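# Set the wooden block on the stick ring over the well

## Task

Place the wooden block so that it rests with its centre directly above the middle of the well at scene x = 0, y = 0. It sits on the ring of wooden sticks that already bridges the well, and the block and sticks may hang out over the opening. Any number of the four arms may help. At the end the block must stay put on its own with no robot supporting it. Then open the grippers and move the arms away.

## Robot and tools

Setup: four identical Kinova Gen3 arms, arm1, arm2, arm3 and arm4. Each has seven joints, a Robotiq 2F-85 two-finger gripper and a wrist camera. Each stands on its own desk around a square opening called the well, which has only the floor below it. The hand can get about 1.0 m from the vertical axis of joint 1.

Frames: there is one scene frame. Its origin is on the floor, +z points up, and the well centre is at x = 0, y = 0 with its edges along x and y. Approximate foot positions in metres, with facing measured counter-clockwise from +x:
- arm1 (+0.22, +0.56, +0.72), facing -90
- arm2 (-0.52, +0.50, +0.72), facing -90
- arm3 (-0.22, -0.56, +0.72), facing +90
- arm4 (+0.52, -0.50, +0.72), facing +90
The hand point lies halfway between the fingertips. The hand's z axis runs along the fingers, and the fingers close along the hand's y axis.

execute_actions(actions, cameras): actions is a list holding zero or one action. An empty list only fetches the state and pictures. The action is an object keyed by arm name. Each arm takes {"joints": {...}}, a separate set of named targets for that arm. Every value is an absolute target, not an offset from the current position.
- joint1_rad to joint7_rad are in radians.
- gripper_m is the fingertip gap in metres, from 0 (closed) to 0.085 (fully open).

Joint ranges:
- joint1, joint3, joint5 and joint7: -69.115 to 69.115.
- joint2 (shoulder): -2.249 to 2.249. At 0 the arm points straight up; positive leans it forward.
- joint4 (elbow): -2.579 to 2.579. At 0 it is straight; with joint3 at 0, positive bends the same way that positive joint2 leans.
- joint6 (wrist): -2.099 to 2.099. At 0 it is straight; with joint5 at 0, positive bends like positive joint4.

Signs and tolerances:
- joint1 rotates the whole arm; positive is clockwise seen from above, and 0 points the arm along its foot's facing.
- joint7 rolls the hand; positive is counter-clockwise seen from behind the hand.
- Done tolerance is ±0.01 rad per joint and ±0.003 m for the gripper.

All motions in an action start together but may finish at different times. A single action runs for at most 15 s. Hand paths between postures can sweep wide, and after a large move an arm may not have arrived yet when the result returns. A joint or arm left out of an action may keep pushing toward its earlier target. Any unknown key or out-of-range number rejects the whole call, and nothing moves.

cameras is a list drawn from arm1_cam_wrist, arm2_cam_wrist, arm3_cam_wrist, arm4_cam_wrist, cam_high, or "all". Omitting it, null, or ["all"] returns every camera; [] returns none. The result's "pictures" line gives the image order. Images are 504x504. cam_high is fixed in the room at about (0.30, -0.05, 2.08), looks down, and has a wide field of view (about 86 degrees). Calibration data (K, distortion D, T_world_to_cam, pos_world) was supplied and may be slightly off. Wrist camera poses are computed from reported joint angles, so they carry more error. Results list any camera whose calibration numbers have changed.

wait(seconds): 0 to 10 s with no new command; returns the same state and images as an empty action list.

zoom_image(camera, region): returns an enlarged view of that camera's most recent full image. region is [x0, y0, x1, y1] in image pixels, with the origin at the top-left and a maximum size of 504 by 504.

finished_scene(scene): pass the current scene number once the block rests on its own and the arms are clear. This cannot be undone. Its result reports success and gives the next task. Ending a reply without any tool call ends everything.

Reading results: joint_positions gives current angles, and joint_status gives each commanded key's outcome:
- done: reached, though possibly slightly off target; resending the same target changes nothing.
- off_target: stopped away from the target and may still be pushing.
- contact_stop or time_out: the target is dropped and the joint holds where it is.
- not_followed: a safety check blocked that arm's joint targets, reported as "joint command not followed" with a "cause:" line. The gripper part of the action still runs, and the blocked targets may be retried later.
- limit_stop_at_motor_heat: the arm stopped because of overheating; resend the target.

on_its_own reports motion that the call did not command. If a result reports a stop, later motion calls in the same reply are skipped.

Hazards to avoid:
- The arm does not stop on contact and can push hard. A torque fault occurs at 51.3 N m on joints 1 to 4 or 32.3 N m on joints 5 to 7, with held weight included. It freezes that arm and its gripper for 10 s, and each joint then holds where it stopped until given a new target.
- Hard presses between arms end the run. The collision check can act late and ignores gripper-to-other-arm contact, and no state line reports arm-to-arm contact.
- Holding loads heats motors. A MOTOR HOT line appears at 60 °C; at 75 °C an OVER-TEMPERATURE FAULT makes that arm go weak and sag. The arm also holds its last command while you think.
- Do not drop, slam or let the block slip. Do not knock the block or sticks out of the work area. Loose objects may occasionally get a brief nudge.

Each tool is called after "Emit:" as a command line: name --argument value for each argument, lists and objects as JSON in quotes; but a table of rows of numbers goes row by row, as --pt "numbers of a row", without its own name.

## Session

Emit:
execute_actions --actions '[]'

Scene clock: 0.00 s.
arm1.joint_positions: joint1_rad=-0.406 joint2_rad=-0.444 joint3_rad=-0.063 joint4_rad=+1.581 joint5_rad=-0.051 joint6_rad=+1.930 joint7_rad=+1.352 gripper_m=+0.085
arm1.joint_status: not commanded
arm1.hand: x=+0.2715 y=+0.4526 z=+1.2744 quat_wxyz=(-0.043, -0.595, -0.803, +0.011) (m; scene frame)
arm2.joint_positions: joint1_rad=+0.485 joint2_rad=-0.402 joint3_rad=-0.050 joint4_rad=+1.537 joint5_rad=-0.029 joint6_rad=+1.978 joint7_rad=+1.041 gripper_m=+0.085
arm2.joint_status: not commanded
arm2.hand: x=-0.5840 y=+0.3872 z=+1.3129 quat_wxyz=(-0.012, -0.951, -0.309, +0.007) (m; scene frame)
arm3.joint_positions: joint1_rad=-0.098 joint2_rad=-0.339 joint3_rad=-0.062 joint4_rad=+1.451 joint5_rad=+0.008 joint6_rad=+1.922 joint7_rad=+1.743 gripper_m=+0.085
arm3.joint_status: not commanded
arm3.hand: x=-0.2172 y=-0.3829 z=+1.2888 quat_wxyz=(-0.046, +0.806, -0.590, -0.027) (m; scene frame)
arm4.joint_positions: joint1_rad=+0.443 joint2_rad=-0.399 joint3_rad=-0.046 joint4_rad=+1.442 joint5_rad=-0.078 joint6_rad=+2.060 joint7_rad=+1.849 gripper_m=+0.085
arm4.joint_status: not commanded
arm4.hand: x=+0.5682 y=-0.3900 z=+1.3252 quat_wxyz=(-0.006, +0.666, -0.746, -0.029) (m; scene frame)
pictures: arm1_cam_wrist, arm2_cam_wrist, arm3_cam_wrist, arm4_cam_wrist, cam_high
Images, in order (width x height): arm1_cam_wrist 504x504, arm2_cam_wrist 504x504, arm3_cam_wrist 504x504, arm4_cam_wrist 504x504, cam_high 504x504.

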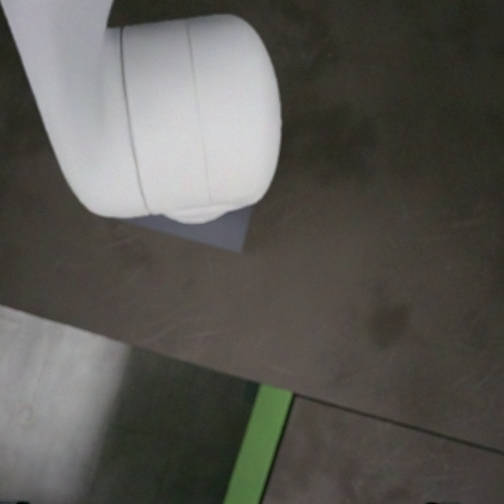

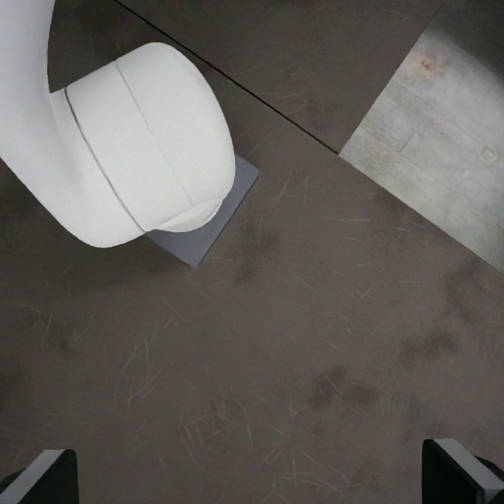

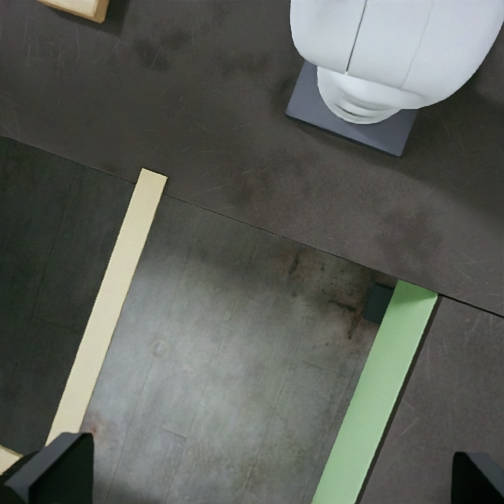

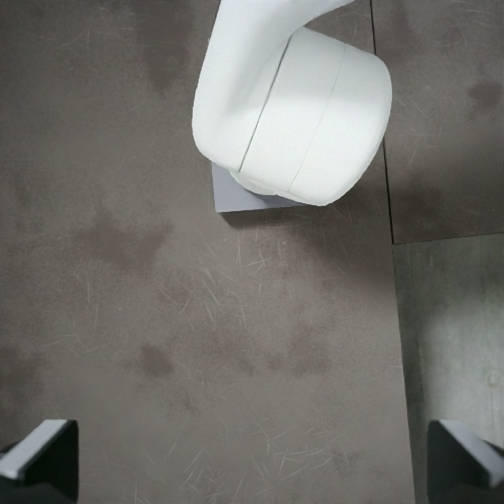

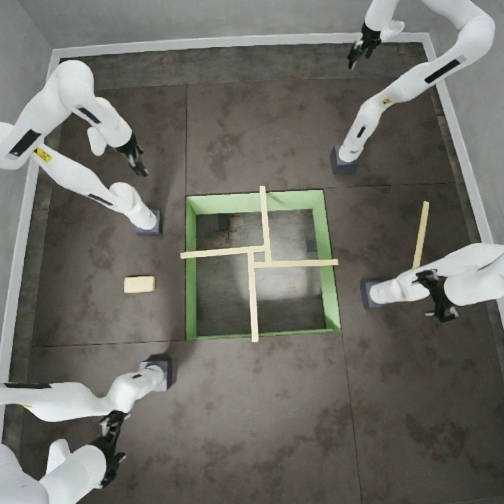

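Emit:
zoom_image --camera "cam_high" --region '[110, 170, 360, 360]'

Region (110, 170, 360, 360) of cam_high's 504x504 image, scaled by 2.016, with more detail than that image has; it fills the top 383 rows of this view, and the rest is white.

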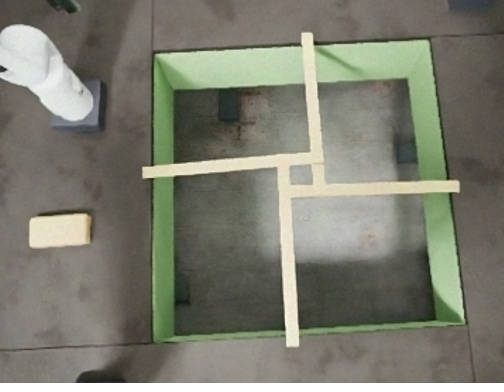

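Emit:
execute_actions --actions '[{"arm3":{"joints":{"joint1_rad":1.68,"joint2_rad":0.223,"joint3_rad":0,"joint4_rad":2.103,"joint5_rad":0,"joint6_rad":0.815,"joint7_rad":0.075}}}]' --cameras '["arm3_cam_wrist","cam_high"]'

Scene clock: 3.70 s.
arm1.joint_positions: joint1_rad=-0.406 joint2_rad=-0.444 joint3_rad=-0.063 joint4_rad=+1.581 joint5_rad=-0.051 joint6_rad=+1.930 joint7_rad=+1.352 gripper_m=+0.085
arm1.joint_status: not commanded
arm1.hand: x=+0.2715 y=+0.4526 z=+1.2744 quat_wxyz=(-0.043, -0.595, -0.803, +0.011) (m; scene frame)
arm2.joint_positions: joint1_rad=+0.485 joint2_rad=-0.402 joint3_rad=-0.050 joint4_rad=+1.537 joint5_rad=-0.029 joint6_rad=+1.978 joint7_rad=+1.041 gripper_m=+0.085
arm2.joint_status: not commanded
arm2.hand: x=-0.5840 y=+0.3872 z=+1.3129 quat_wxyz=(-0.012, -0.951, -0.309, +0.007) (m; scene frame)
arm3.joint_positions: joint1_rad=+1.680 joint2_rad=+0.223 joint3_rad=+0.000 joint4_rad=+2.103 joint5_rad=+0.000 joint6_rad=+0.815 joint7_rad=+0.075 gripper_m=+0.085
arm3.joint_status: all done
arm3.hand: x=+0.0997 y=-0.6257 z=+0.9456 quat_wxyz=(+0.000, -0.726, -0.688, +0.001) (m; scene frame)
arm4.joint_positions: joint1_rad=+0.443 joint2_rad=-0.399 joint3_rad=-0.046 joint4_rad=+1.442 joint5_rad=-0.078 joint6_rad=+2.060 joint7_rad=+1.849 gripper_m=+0.085
arm4.joint_status: not commanded
arm4.hand: x=+0.5682 y=-0.3900 z=+1.3252 quat_wxyz=(-0.006, +0.666, -0.746, -0.029) (m; scene frame)
pictures: arm3_cam_wrist, cam_high
camera_calibration (this result's frames):
arm3_cam_wrist: T_world_to_cam=[[0.998319, -0.0097881, -0.0571274, -0.048051], [-0.00885491, -0.999824, 0.0165656, -0.58701], [-0.0572795, -0.0160319, -0.998229, 1.08754], [0, 0, 0, 1]] pos_world=[0.105066, -0.569941, 1.09259]
Images, in order (width x height): arm3_cam_wrist 504x504, cam_high 504x504.

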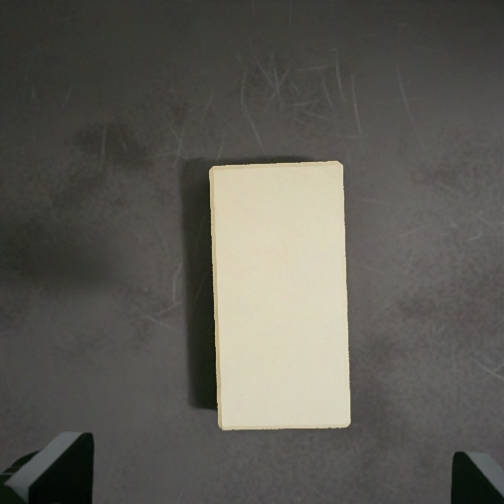

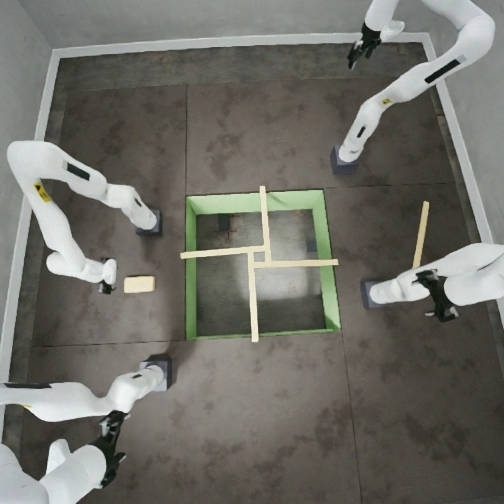

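Emit:
execute_actions --actions '[{"arm3":{"joints":{"joint1_rad":1.593,"joint2_rad":0.471,"joint4_rad":2.241,"joint6_rad":0.43,"joint7_rad":-0.01}}}]' --cameras '["arm3_cam_wrist"]'

Scene clock: 5.23 s.
arm1.joint_positions: joint1_rad=-0.406 joint2_rad=-0.444 joint3_rad=-0.063 joint4_rad=+1.581 joint5_rad=-0.051 joint6_rad=+1.930 joint7_rad=+1.352 gripper_m=+0.085
arm1.joint_status: not commanded
arm1.hand: x=+0.2715 y=+0.4526 z=+1.2744 quat_wxyz=(-0.043, -0.595, -0.803, +0.011) (m; scene frame)
arm2.joint_positions: joint1_rad=+0.485 joint2_rad=-0.402 joint3_rad=-0.050 joint4_rad=+1.537 joint5_rad=-0.029 joint6_rad=+1.978 joint7_rad=+1.041 gripper_m=+0.085
arm2.joint_status: not commanded
arm2.hand: x=-0.5840 y=+0.3872 z=+1.3129 quat_wxyz=(-0.012, -0.951, -0.309, +0.007) (m; scene frame)
arm3.joint_positions: joint1_rad=+1.593 joint2_rad=+0.471 joint3_rad=+0.000 joint4_rad=+2.241 joint5_rad=+0.000 joint6_rad=+0.430 joint7_rad=-0.010 gripper_m=+0.085
arm3.joint_status: all done
arm3.hand: x=+0.1036 y=-0.5983 z=+0.8399 quat_wxyz=(+0.000, -0.725, -0.688, +0.002) (m; scene frame)
arm4.joint_positions: joint1_rad=+0.443 joint2_rad=-0.399 joint3_rad=-0.046 joint4_rad=+1.442 joint5_rad=-0.078 joint6_rad=+2.060 joint7_rad=+1.849 gripper_m=+0.085
arm4.joint_status: not commanded
arm4.hand: x=+0.5682 y=-0.3900 z=+1.3252 quat_wxyz=(-0.006, +0.666, -0.746, -0.029) (m; scene frame)
pictures: arm3_cam_wrist
camera_calibration (this result's frames):
arm3_cam_wrist: T_world_to_cam=[[0.998287, -0.00809502, -0.0579476, -0.0560359], [-0.00715144, -0.999839, 0.0164721, -0.557922], [-0.0580716, -0.0160295, -0.998184, 0.982703], [0, 0, 0, 1]] pos_world=[0.109017, -0.542533, 0.986861]
Images, in order (width x height): arm3_cam_wrist 504x504.

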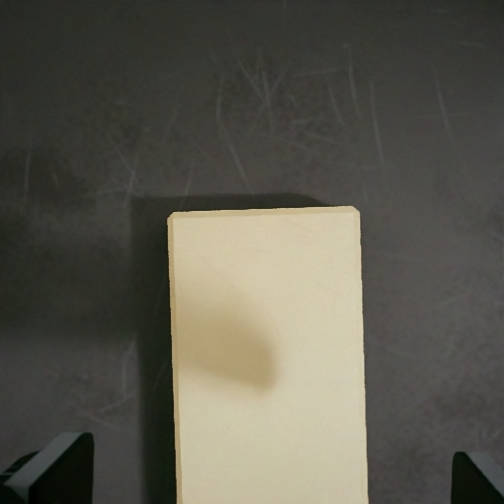

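Emit:
execute_actions --actions '[{"arm3":{"joints":{"joint2_rad":0.777,"joint4_rad":2.279,"joint6_rad":0.086}}}]' --cameras '["arm3_cam_wrist","cam_high"]'

Emit:
execute_actions --actions '[{"arm3":{"joints":{"gripper_m":0.05}}}]' --cameras '[]'

Emit:
execute_actions --actions '[{"arm3":{"joints":{"joint2_rad":0.223,"joint4_rad":2.103,"joint6_rad":0.815}}}]' --cameras '["arm3_cam_wrist","cam_high"]'

Scene clock: 6.80 s.
arm1.joint_positions: joint1_rad=-0.406 joint2_rad=-0.444 joint3_rad=-0.063 joint4_rad=+1.581 joint5_rad=-0.051 joint6_rad=+1.930 joint7_rad=+1.352 gripper_m=+0.085
arm1.joint_status: not commanded
arm1.hand: x=+0.2715 y=+0.4526 z=+1.2744 quat_wxyz=(-0.043, -0.595, -0.803, +0.011) (m; scene frame)
arm2.joint_positions: joint1_rad=+0.485 joint2_rad=-0.402 joint3_rad=-0.050 joint4_rad=+1.537 joint5_rad=-0.029 joint6_rad=+1.978 joint7_rad=+1.041 gripper_m=+0.085
arm2.joint_status: not commanded
arm2.hand: x=-0.5840 y=+0.3872 z=+1.3129 quat_wxyz=(-0.012, -0.951, -0.309, +0.007) (m; scene frame)
arm3.joint_positions: joint1_rad=+1.593 joint2_rad=+0.777 joint3_rad=+0.000 joint4_rad=+2.279 joint5_rad=+0.000 joint6_rad=+0.086 joint7_rad=-0.010 gripper_m=+0.085
arm3.joint_status: all done
arm3.hand: x=+0.1034 y=-0.5985 z=+0.7376 quat_wxyz=(+0.000, -0.725, -0.688, +0.002) (m; scene frame)
arm4.joint_positions: joint1_rad=+0.443 joint2_rad=-0.399 joint3_rad=-0.046 joint4_rad=+1.442 joint5_rad=-0.078 joint6_rad=+2.060 joint7_rad=+1.849 gripper_m=+0.085
arm4.joint_status: not commanded
arm4.hand: x=+0.5682 y=-0.3900 z=+1.3252 quat_wxyz=(-0.006, +0.666, -0.746, -0.029) (m; scene frame)
pictures: arm3_cam_wrist, cam_high
camera_calibration (this result's frames):
arm3_cam_wrist: T_world_to_cam=[[0.99829, -0.00798775, -0.0579159, -0.0617409], [-0.00704431, -0.999839, 0.0164756, -0.556448], [-0.0580382, -0.0160395, -0.998186, 0.880531], [0, 0, 0, 1]] pos_world=[0.10882, -0.542729, 0.884526]
Images, in order (width x height): arm3_cam_wrist 504x504, cam_high 504x504.

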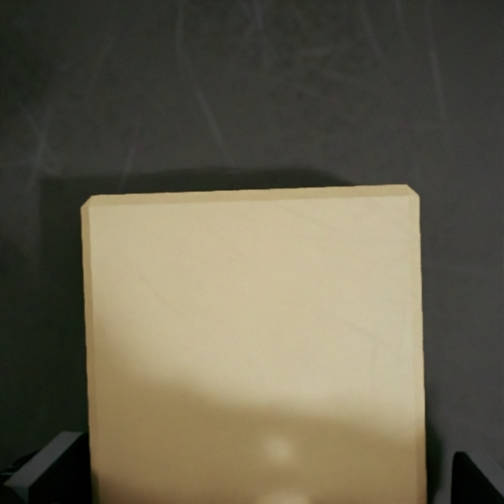

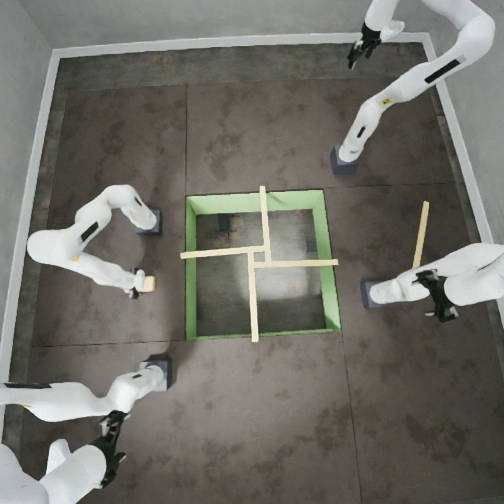

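Scene clock: 7.57 s.
arm1.joint_positions: joint1_rad=-0.406 joint2_rad=-0.444 joint3_rad=-0.063 joint4_rad=+1.581 joint5_rad=-0.051 joint6_rad=+1.930 joint7_rad=+1.352 gripper_m=+0.085
arm1.joint_status: not commanded
arm1.hand: x=+0.2715 y=+0.4526 z=+1.2744 quat_wxyz=(-0.043, -0.595, -0.803, +0.011) (m; scene frame)
arm2.joint_positions: joint1_rad=+0.485 joint2_rad=-0.402 joint3_rad=-0.050 joint4_rad=+1.537 joint5_rad=-0.029 joint6_rad=+1.978 joint7_rad=+1.041 gripper_m=+0.085
arm2.joint_status: not commanded
arm2.hand: x=-0.5840 y=+0.3872 z=+1.3129 quat_wxyz=(-0.012, -0.951, -0.309, +0.007) (m; scene frame)
arm3.joint_positions: joint1_rad=+1.593 joint2_rad=+0.774 joint3_rad=+0.000 joint4_rad=+2.280 joint5_rad=+0.000 joint6_rad=+0.088 joint7_rad=-0.010 gripper_m=+0.068
arm3.joint_status: gripper_m off_target (ended at +0.068, target +0.050)
arm3.hand: x=+0.1031 y=-0.5985 z=+0.7384 quat_wxyz=(+0.000, -0.725, -0.689, +0.002) (m; scene frame)
arm4.joint_positions: joint1_rad=+0.443 joint2_rad=-0.399 joint3_rad=-0.046 joint4_rad=+1.442 joint5_rad=-0.078 joint6_rad=+2.060 joint7_rad=+1.849 gripper_m=+0.085
arm4.joint_status: not commanded
arm4.hand: x=+0.5682 y=-0.3900 z=+1.3252 quat_wxyz=(-0.006, +0.666, -0.746, -0.029) (m; scene frame)
pictures: none
No camera images: the call's "cameras" was empty. Leave "cameras" out to get every camera's image.

Scene clock: 9.37 s.
arm1.joint_positions: joint1_rad=-0.406 joint2_rad=-0.444 joint3_rad=-0.063 joint4_rad=+1.581 joint5_rad=-0.051 joint6_rad=+1.930 joint7_rad=+1.352 gripper_m=+0.085
arm1.joint_status: not commanded
arm1.hand: x=+0.2715 y=+0.4526 z=+1.2744 quat_wxyz=(-0.043, -0.595, -0.803, +0.011) (m; scene frame)
arm2.joint_positions: joint1_rad=+0.485 joint2_rad=-0.402 joint3_rad=-0.050 joint4_rad=+1.537 joint5_rad=-0.029 joint6_rad=+1.978 joint7_rad=+1.041 gripper_m=+0.085
arm2.joint_status: not commanded
arm2.hand: x=-0.5840 y=+0.3872 z=+1.3129 quat_wxyz=(-0.012, -0.951, -0.309, +0.007) (m; scene frame)
arm3.joint_positions: joint1_rad=+1.593 joint2_rad=+0.224 joint3_rad=+0.000 joint4_rad=+2.104 joint5_rad=+0.000 joint6_rad=+0.815 joint7_rad=-0.010 gripper_m=+0.068
arm3.joint_status: all done
arm3.hand: x=+0.1036 y=-0.5980 z=+0.9449 quat_wxyz=(+0.001, -0.725, -0.688, +0.002) (m; scene frame)
arm4.joint_positions: joint1_rad=+0.443 joint2_rad=-0.399 joint3_rad=-0.046 joint4_rad=+1.442 joint5_rad=-0.078 joint6_rad=+2.060 joint7_rad=+1.849 gripper_m=+0.085
arm4.joint_status: not commanded
arm4.hand: x=+0.5682 y=-0.3900 z=+1.3252 quat_wxyz=(-0.006, +0.666, -0.746, -0.029) (m; scene frame)
pictures: arm3_cam_wrist, cam_high
camera_calibration (this result's frames):
arm3_cam_wrist: T_world_to_cam=[[0.998201, -0.00798457, -0.0594161, -0.0485139], [-0.00702085, -0.999841, 0.0164109, -0.559324], [-0.0595377, -0.0159642, -0.998098, 1.08762], [0, 0, 0, 1]] pos_world=[0.109254, -0.542259, 1.09185]
Images, in order (width x height): arm3_cam_wrist 504x504, cam_high 504x504.

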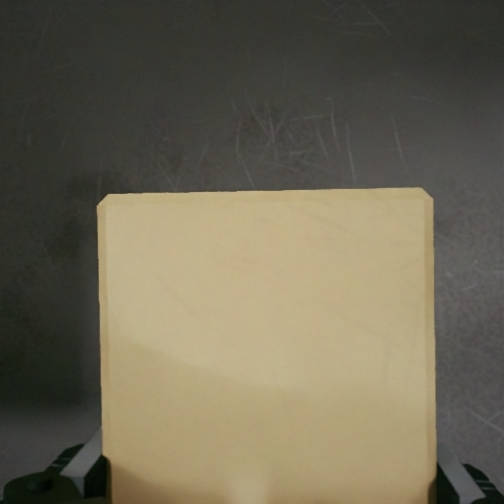

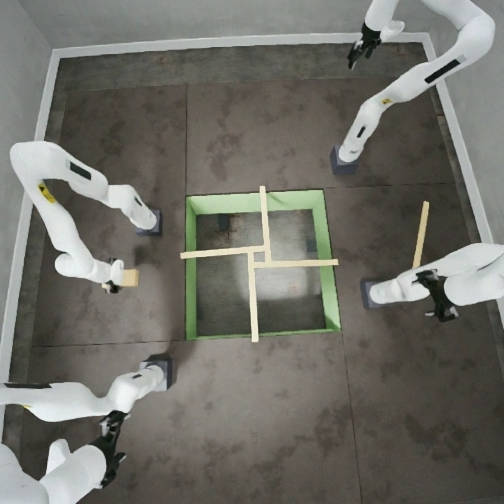

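Emit:
execute_actions --actions '[{"arm3":{"joints":{"joint1_rad":0.35,"joint2_rad":0.903,"joint4_rad":1.17,"joint6_rad":1.068}}}]' --cameras '["arm3_cam_wrist","cam_high"]'

Scene clock: 12.23 s.
arm1.joint_positions: joint1_rad=-0.406 joint2_rad=-0.444 joint3_rad=-0.063 joint4_rad=+1.581 joint5_rad=-0.051 joint6_rad=+1.930 joint7_rad=+1.352 gripper_m=+0.085
arm1.joint_status: not commanded
arm1.hand: x=+0.2715 y=+0.4526 z=+1.2744 quat_wxyz=(-0.043, -0.595, -0.803, +0.011) (m; scene frame)
arm2.joint_positions: joint1_rad=+0.485 joint2_rad=-0.402 joint3_rad=-0.050 joint4_rad=+1.537 joint5_rad=-0.029 joint6_rad=+1.978 joint7_rad=+1.041 gripper_m=+0.085
arm2.joint_status: not commanded
arm2.hand: x=-0.5840 y=+0.3872 z=+1.3129 quat_wxyz=(-0.012, -0.951, -0.309, +0.007) (m; scene frame)
arm3.joint_positions: joint1_rad=+0.350 joint2_rad=+0.905 joint3_rad=+0.000 joint4_rad=+1.171 joint5_rad=+0.000 joint6_rad=+1.068 joint7_rad=-0.010 gripper_m=+0.068
arm3.joint_status: all done
arm3.hand: x=+0.0253 y=-0.0046 z=+0.8571 quat_wxyz=(+0.001, -0.189, -0.982, +0.003) (m; scene frame)
arm4.joint_positions: joint1_rad=+0.443 joint2_rad=-0.399 joint3_rad=-0.046 joint4_rad=+1.442 joint5_rad=-0.078 joint6_rad=+2.060 joint7_rad=+1.849 gripper_m=+0.085
arm4.joint_status: not commanded
arm4.hand: x=+0.5682 y=-0.3900 z=+1.3252 quat_wxyz=(-0.006, +0.666, -0.746, -0.029) (m; scene frame)
pictures: arm3_cam_wrist, cam_high
camera_calibration (this result's frames):
arm3_cam_wrist: T_world_to_cam=[[0.328845, 0.942418, -0.0609008, 0.0517741], [0.944348, -0.328708, 0.012536, 0.0172377], [-0.00820438, -0.061634, -0.998065, 1.0033], [0, 0, 0, 1]] pos_world=[-0.0250726, 0.0187107, 1.0043]
Images, in order (width x height): arm3_cam_wrist 504x504, cam_high 504x504.

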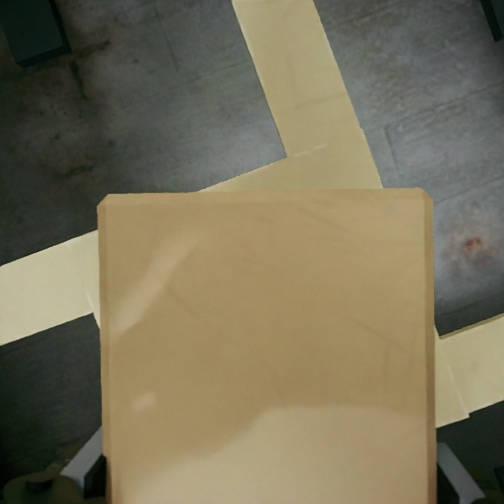

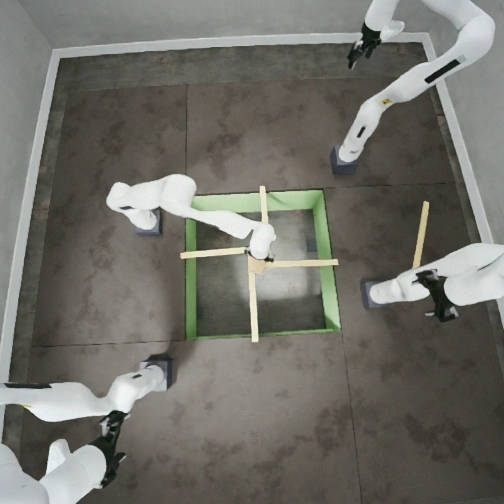

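Emit:
execute_actions --actions '[{"arm3":{"joints":{"joint1_rad":0.31,"joint2_rad":0.952,"joint4_rad":1.197,"joint6_rad":0.992}}}]' --cameras '["arm3_cam_wrist","cam_high"]'

Emit:
zoom_image --camera "cam_high" --region '[180, 180, 340, 340]'

Scene clock: 13.13 s.
arm1.joint_positions: joint1_rad=-0.406 joint2_rad=-0.444 joint3_rad=-0.063 joint4_rad=+1.581 joint5_rad=-0.051 joint6_rad=+1.930 joint7_rad=+1.352 gripper_m=+0.085
arm1.joint_status: not commanded
arm1.hand: x=+0.2715 y=+0.4526 z=+1.2744 quat_wxyz=(-0.043, -0.595, -0.803, +0.011) (m; scene frame)
arm2.joint_positions: joint1_rad=+0.485 joint2_rad=-0.402 joint3_rad=-0.050 joint4_rad=+1.537 joint5_rad=-0.029 joint6_rad=+1.978 joint7_rad=+1.041 gripper_m=+0.085
arm2.joint_status: not commanded
arm2.hand: x=-0.5840 y=+0.3872 z=+1.3129 quat_wxyz=(-0.012, -0.951, -0.309, +0.007) (m; scene frame)
arm3.joint_positions: joint1_rad=+0.310 joint2_rad=+0.954 joint3_rad=+0.000 joint4_rad=+1.198 joint5_rad=+0.000 joint6_rad=+0.992 joint7_rad=-0.010 gripper_m=+0.068
arm3.joint_status: all done
arm3.hand: x=+0.0028 y=+0.0046 z=+0.8202 quat_wxyz=(+0.001, -0.169, -0.986, +0.003) (m; scene frame)
arm4.joint_positions: joint1_rad=+0.443 joint2_rad=-0.399 joint3_rad=-0.046 joint4_rad=+1.442 joint5_rad=-0.078 joint6_rad=+2.060 joint7_rad=+1.849 gripper_m=+0.085
arm4.joint_status: not commanded
arm4.hand: x=+0.5682 y=-0.3900 z=+1.3252 quat_wxyz=(-0.006, +0.666, -0.746, -0.029) (m; scene frame)
pictures: arm3_cam_wrist, cam_high
camera_calibration (this result's frames):
arm3_cam_wrist: T_world_to_cam=[[0.290801, 0.954846, -0.0608537, 0.0483098], [0.956766, -0.290593, 0.0124329, 0.0418747], [-0.00581219, -0.0618382, -0.998069, 0.966785], [0, 0, 0, 1]] pos_world=[-0.0484937, 0.0258243, 0.967338]
Images, in order (width x height): arm3_cam_wrist 504x504, cam_high 504x504.

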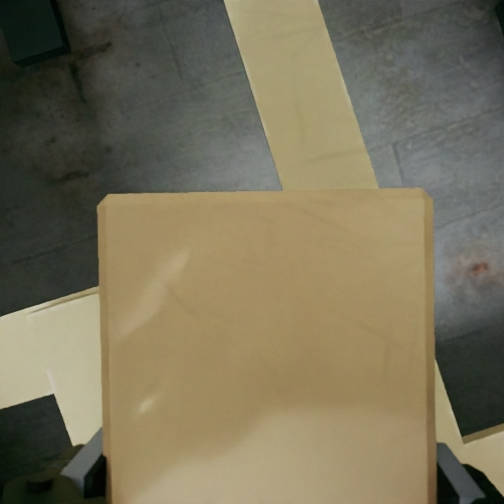

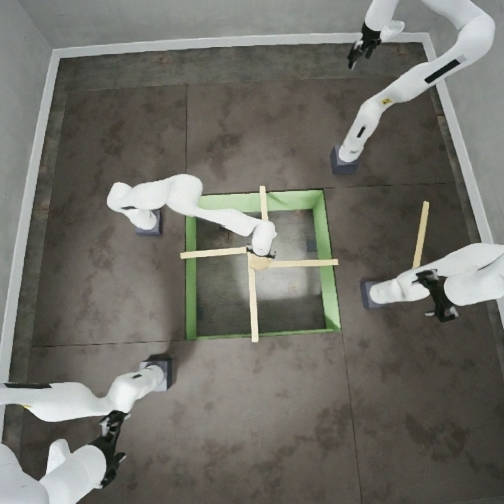

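Region (180, 180, 340, 340) of cam_high's 504x504 image, scaled by 3.150, with more detail than that image has.

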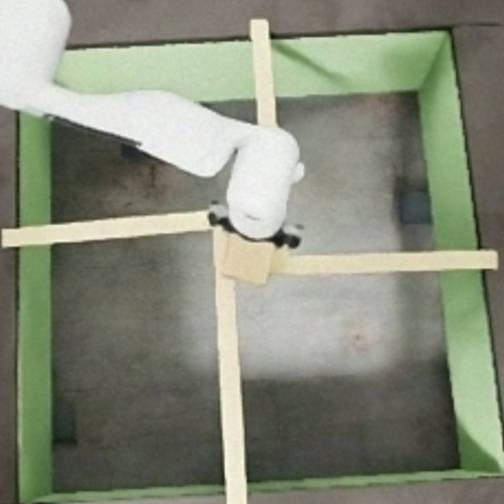

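Emit:
execute_actions --actions '[{"arm3":{"joints":{"joint7_rad":0.32,"joint2_rad":0.985,"joint4_rad":1.212,"joint6_rad":0.944}}}]' --cameras '["arm3_cam_wrist","cam_high"]'

Emit:
zoom_image --camera "cam_high" --region '[180, 180, 340, 340]'

Scene clock: 14.10 s.
arm1.joint_positions: joint1_rad=-0.406 joint2_rad=-0.444 joint3_rad=-0.063 joint4_rad=+1.581 joint5_rad=-0.051 joint6_rad=+1.930 joint7_rad=+1.352 gripper_m=+0.085
arm1.joint_status: not commanded
arm1.hand: x=+0.2715 y=+0.4526 z=+1.2744 quat_wxyz=(-0.043, -0.595, -0.803, +0.011) (m; scene frame)
arm2.joint_positions: joint1_rad=+0.485 joint2_rad=-0.402 joint3_rad=-0.050 joint4_rad=+1.537 joint5_rad=-0.029 joint6_rad=+1.978 joint7_rad=+1.041 gripper_m=+0.085
arm2.joint_status: not commanded
arm2.hand: x=-0.5840 y=+0.3872 z=+1.3129 quat_wxyz=(-0.012, -0.951, -0.309, +0.007) (m; scene frame)
arm3.joint_positions: joint1_rad=+0.310 joint2_rad=+0.987 joint3_rad=+0.000 joint4_rad=+1.213 joint5_rad=+0.000 joint6_rad=+0.944 joint7_rad=+0.320 gripper_m=+0.068
arm3.joint_status: all done
arm3.hand: x=+0.0024 y=+0.0038 z=+0.7963 quat_wxyz=(+0.002, -0.005, -1.000, +0.002) (m; scene frame)
arm4.joint_positions: joint1_rad=+0.443 joint2_rad=-0.399 joint3_rad=-0.046 joint4_rad=+1.442 joint5_rad=-0.078 joint6_rad=+2.060 joint7_rad=+1.849 gripper_m=+0.085
arm4.joint_status: not commanded
arm4.hand: x=+0.5682 y=-0.3900 z=+1.3252 quat_wxyz=(-0.006, +0.666, -0.746, -0.029) (m; scene frame)
pictures: arm3_cam_wrist, cam_high
camera_calibration (this result's frames):
arm3_cam_wrist: T_world_to_cam=[[-0.0344761, 0.997605, -0.0599664, 0.0475747], [0.999323, 0.0351826, 0.0107662, 0.0422586], [0.0128502, -0.0595546, -0.998142, 0.942926], [0, 0, 0, 1]] pos_world=[-0.0527066, 0.00720805, 0.943572]
Images, in order (width x height): arm3_cam_wrist 504x504, cam_high 504x504.

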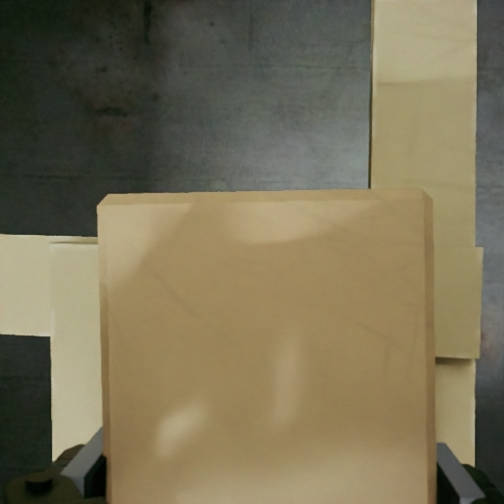

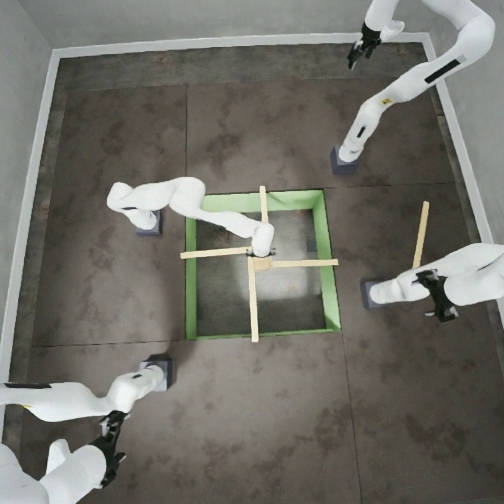

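Region (180, 180, 340, 340) of cam_high's 504x504 image, scaled by 3.150, with more detail than that image has.

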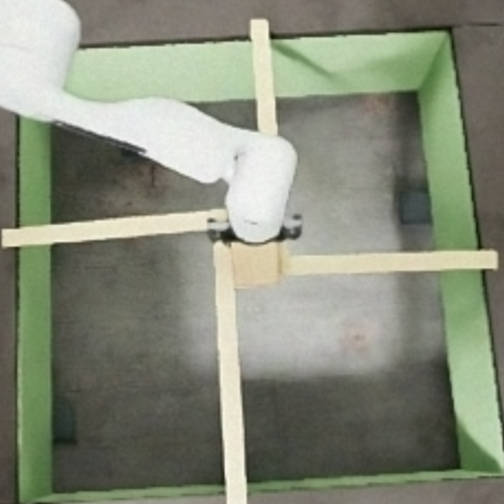

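Emit:
execute_actions --actions '[{"arm3":{"joints":{"joint2_rad":1.0,"joint4_rad":1.219,"joint6_rad":0.922}}}]' --cameras '["arm3_cam_wrist"]'

Scene clock: 14.83 s.
arm1.joint_positions: joint1_rad=-0.406 joint2_rad=-0.444 joint3_rad=-0.063 joint4_rad=+1.581 joint5_rad=-0.051 joint6_rad=+1.930 joint7_rad=+1.352 gripper_m=+0.085
arm1.joint_status: not commanded
arm1.hand: x=+0.2715 y=+0.4526 z=+1.2744 quat_wxyz=(-0.043, -0.595, -0.803, +0.011) (m; scene frame)
arm2.joint_positions: joint1_rad=+0.485 joint2_rad=-0.402 joint3_rad=-0.050 joint4_rad=+1.537 joint5_rad=-0.029 joint6_rad=+1.978 joint7_rad=+1.041 gripper_m=+0.085
arm2.joint_status: not commanded
arm2.hand: x=-0.5840 y=+0.3872 z=+1.3129 quat_wxyz=(-0.012, -0.951, -0.309, +0.007) (m; scene frame)
arm3.joint_positions: joint1_rad=+0.310 joint2_rad=+0.992 joint3_rad=+0.000 joint4_rad=+1.218 joint5_rad=+0.000 joint6_rad=+0.925 joint7_rad=+0.320 gripper_m=+0.068
arm3.joint_status: all done
arm3.hand: x=+0.0029 y=+0.0059 z=+0.7920 quat_wxyz=(+0.000, -0.005, -1.000, -0.002) (m; scene frame)
arm4.joint_positions: joint1_rad=+0.443 joint2_rad=-0.399 joint3_rad=-0.046 joint4_rad=+1.442 joint5_rad=-0.078 joint6_rad=+2.060 joint7_rad=+1.849 gripper_m=+0.085
arm4.joint_status: not commanded
arm4.hand: x=+0.5682 y=-0.3900 z=+1.3252 quat_wxyz=(-0.006, +0.666, -0.746, -0.029) (m; scene frame)
pictures: arm3_cam_wrist
camera_calibration (this result's frames):
arm3_cam_wrist: T_world_to_cam=[[-0.0340875, 0.998108, -0.0511724, 0.0382417], [0.9993, 0.0348283, 0.0136549, 0.0395014], [0.0154113, -0.0506711, -0.998596, 0.939011], [0, 0, 0, 1]] pos_world=[-0.0526416, 0.00803555, 0.93911]
Images, in order (width x height): arm3_cam_wrist 504x504.

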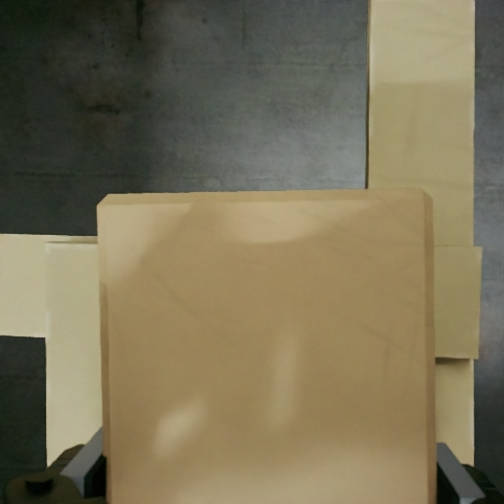

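In contact; release and retreat.

Emit:
execute_actions --actions '[{"arm3":{"joints":{"gripper_m":0.085,"joint2_rad":0.992,"joint4_rad":1.218,"joint6_rad":0.925}}}]' --cameras '[]'

Emit:
execute_actions --actions '[{"arm3":{"joints":{"joint2_rad":0.903,"joint4_rad":1.17,"joint6_rad":1.068}}}]' --cameras '["arm3_cam_wrist"]'

Emit:
execute_actions --actions '[{"arm3":{"joints":{"joint2_rad":-0.3,"joint4_rad":1.45,"joint6_rad":1.9}}}]' --cameras '["cam_high"]'

Emit:
zoom_image --camera "cam_high" --region '[180, 180, 340, 340]'

Scene clock: 15.90 s.
arm1.joint_positions: joint1_rad=-0.406 joint2_rad=-0.444 joint3_rad=-0.063 joint4_rad=+1.581 joint5_rad=-0.051 joint6_rad=+1.930 joint7_rad=+1.352 gripper_m=+0.085
arm1.joint_status: not commanded
arm1.hand: x=+0.2715 y=+0.4526 z=+1.2744 quat_wxyz=(-0.043, -0.595, -0.803, +0.011) (m; scene frame)
arm2.joint_positions: joint1_rad=+0.485 joint2_rad=-0.402 joint3_rad=-0.050 joint4_rad=+1.537 joint5_rad=-0.029 joint6_rad=+1.978 joint7_rad=+1.041 gripper_m=+0.085
arm2.joint_status: not commanded
arm2.hand: x=-0.5840 y=+0.3872 z=+1.3129 quat_wxyz=(-0.012, -0.951, -0.309, +0.007) (m; scene frame)
arm3.joint_positions: joint1_rad=+0.310 joint2_rad=+0.992 joint3_rad=+0.000 joint4_rad=+1.218 joint5_rad=+0.000 joint6_rad=+0.925 joint7_rad=+0.320 gripper_m=+0.085
arm3.joint_status: all done
arm3.hand: x=+0.0031 y=+0.0058 z=+0.7922 quat_wxyz=(+0.000, -0.005, -1.000, -0.002) (m; scene frame)
arm4.joint_positions: joint1_rad=+0.443 joint2_rad=-0.399 joint3_rad=-0.046 joint4_rad=+1.442 joint5_rad=-0.078 joint6_rad=+2.060 joint7_rad=+1.849 gripper_m=+0.085
arm4.joint_status: not commanded
arm4.hand: x=+0.5682 y=-0.3900 z=+1.3252 quat_wxyz=(-0.006, +0.666, -0.746, -0.029) (m; scene frame)
pictures: none
No camera images: the call's "cameras" was empty. Leave "cameras" out to get every camera's image.

Scene clock: 16.80 s.
arm1.joint_positions: joint1_rad=-0.406 joint2_rad=-0.444 joint3_rad=-0.063 joint4_rad=+1.581 joint5_rad=-0.051 joint6_rad=+1.930 joint7_rad=+1.352 gripper_m=+0.085
arm1.joint_status: not commanded
arm1.hand: x=+0.2715 y=+0.4526 z=+1.2744 quat_wxyz=(-0.043, -0.595, -0.803, +0.011) (m; scene frame)
arm2.joint_positions: joint1_rad=+0.485 joint2_rad=-0.402 joint3_rad=-0.050 joint4_rad=+1.537 joint5_rad=-0.029 joint6_rad=+1.978 joint7_rad=+1.041 gripper_m=+0.085
arm2.joint_status: not commanded
arm2.hand: x=-0.5840 y=+0.3872 z=+1.3129 quat_wxyz=(-0.012, -0.951, -0.309, +0.007) (m; scene frame)
arm3.joint_positions: joint1_rad=+0.310 joint2_rad=+0.903 joint3_rad=+0.000 joint4_rad=+1.170 joint5_rad=+0.000 joint6_rad=+1.068 joint7_rad=+0.320 gripper_m=+0.085
arm3.joint_status: all done
arm3.hand: x=+0.0031 y=+0.0055 z=+0.8588 quat_wxyz=(+0.001, -0.005, -1.000, +0.001) (m; scene frame)
arm4.joint_positions: joint1_rad=+0.443 joint2_rad=-0.399 joint3_rad=-0.046 joint4_rad=+1.442 joint5_rad=-0.078 joint6_rad=+2.060 joint7_rad=+1.849 gripper_m=+0.085
arm4.joint_status: not commanded
arm4.hand: x=+0.5682 y=-0.3900 z=+1.3252 quat_wxyz=(-0.006, +0.666, -0.746, -0.029) (m; scene frame)
pictures: arm3_cam_wrist
camera_calibration (this result's frames):
arm3_cam_wrist: T_world_to_cam=[[-0.0343933, 0.997782, -0.0569995, 0.0471054], [0.999311, 0.0351282, 0.0119414, 0.0398114], [0.0139172, -0.0565496, -0.998303, 1.0055], [0, 0, 0, 1]] pos_world=[-0.0521576, 0.00846088, 1.006]
Images, in order (width x height): arm3_cam_wrist 504x504.

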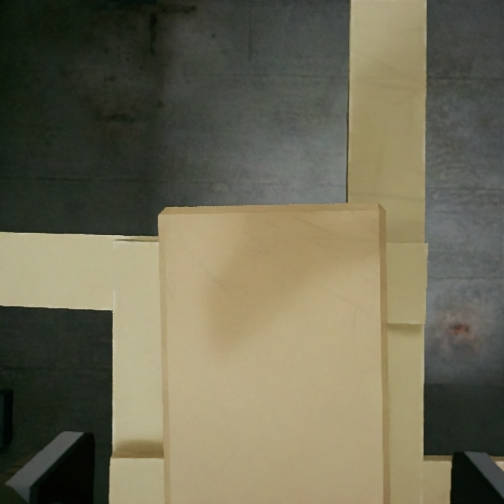

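Scene clock: 19.30 s.
arm1.joint_positions: joint1_rad=-0.406 joint2_rad=-0.444 joint3_rad=-0.063 joint4_rad=+1.581 joint5_rad=-0.051 joint6_rad=+1.930 joint7_rad=+1.352 gripper_m=+0.085
arm1.joint_status: not commanded
arm1.hand: x=+0.2715 y=+0.4526 z=+1.2744 quat_wxyz=(-0.043, -0.595, -0.803, +0.011) (m; scene frame)
arm2.joint_positions: joint1_rad=+0.485 joint2_rad=-0.402 joint3_rad=-0.050 joint4_rad=+1.537 joint5_rad=-0.029 joint6_rad=+1.978 joint7_rad=+1.041 gripper_m=+0.085
arm2.joint_status: not commanded
arm2.hand: x=-0.5840 y=+0.3872 z=+1.3129 quat_wxyz=(-0.012, -0.951, -0.309, +0.007) (m; scene frame)
arm3.joint_positions: joint1_rad=+0.310 joint2_rad=-0.300 joint3_rad=+0.000 joint4_rad=+1.450 joint5_rad=+0.000 joint6_rad=+1.900 joint7_rad=+0.320 gripper_m=+0.085
arm3.joint_status: all done
arm3.hand: x=-0.1303 y=-0.3861 z=+1.2824 quat_wxyz=(-0.013, -0.005, -0.999, -0.042) (m; scene frame)
arm4.joint_positions: joint1_rad=+0.443 joint2_rad=-0.399 joint3_rad=-0.046 joint4_rad=+1.442 joint5_rad=-0.078 joint6_rad=+2.060 joint7_rad=+1.849 gripper_m=+0.085
arm4.joint_status: not commanded
arm4.hand: x=+0.5682 y=-0.3900 z=+1.3252 quat_wxyz=(-0.006, +0.666, -0.746, -0.029) (m; scene frame)
pictures: cam_high
Images, in order (width x height): cam_high 504x504.

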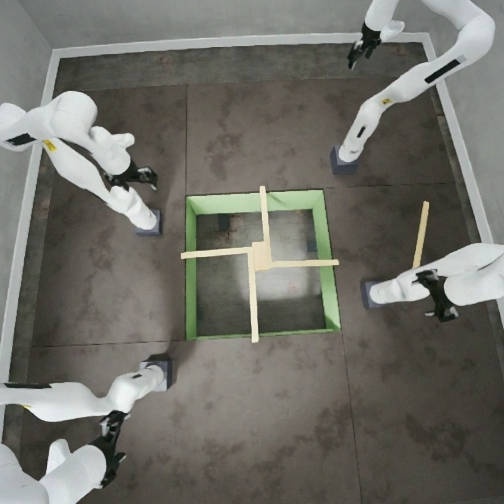

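Region (180, 180, 340, 340) of cam_high's 504x504 image, scaled by 3.150, with more detail than that image has.

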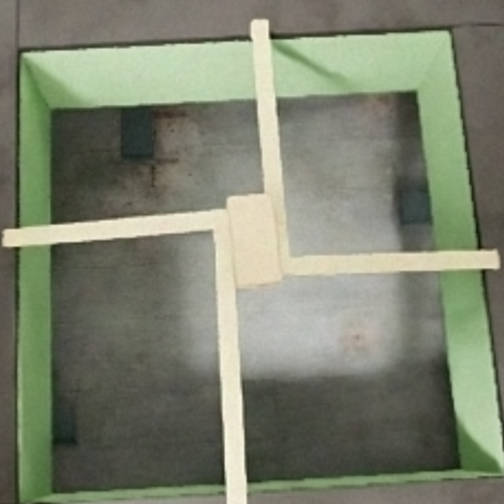

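Emit:
finished_scene --scene 1

The scene is finished: the task was done.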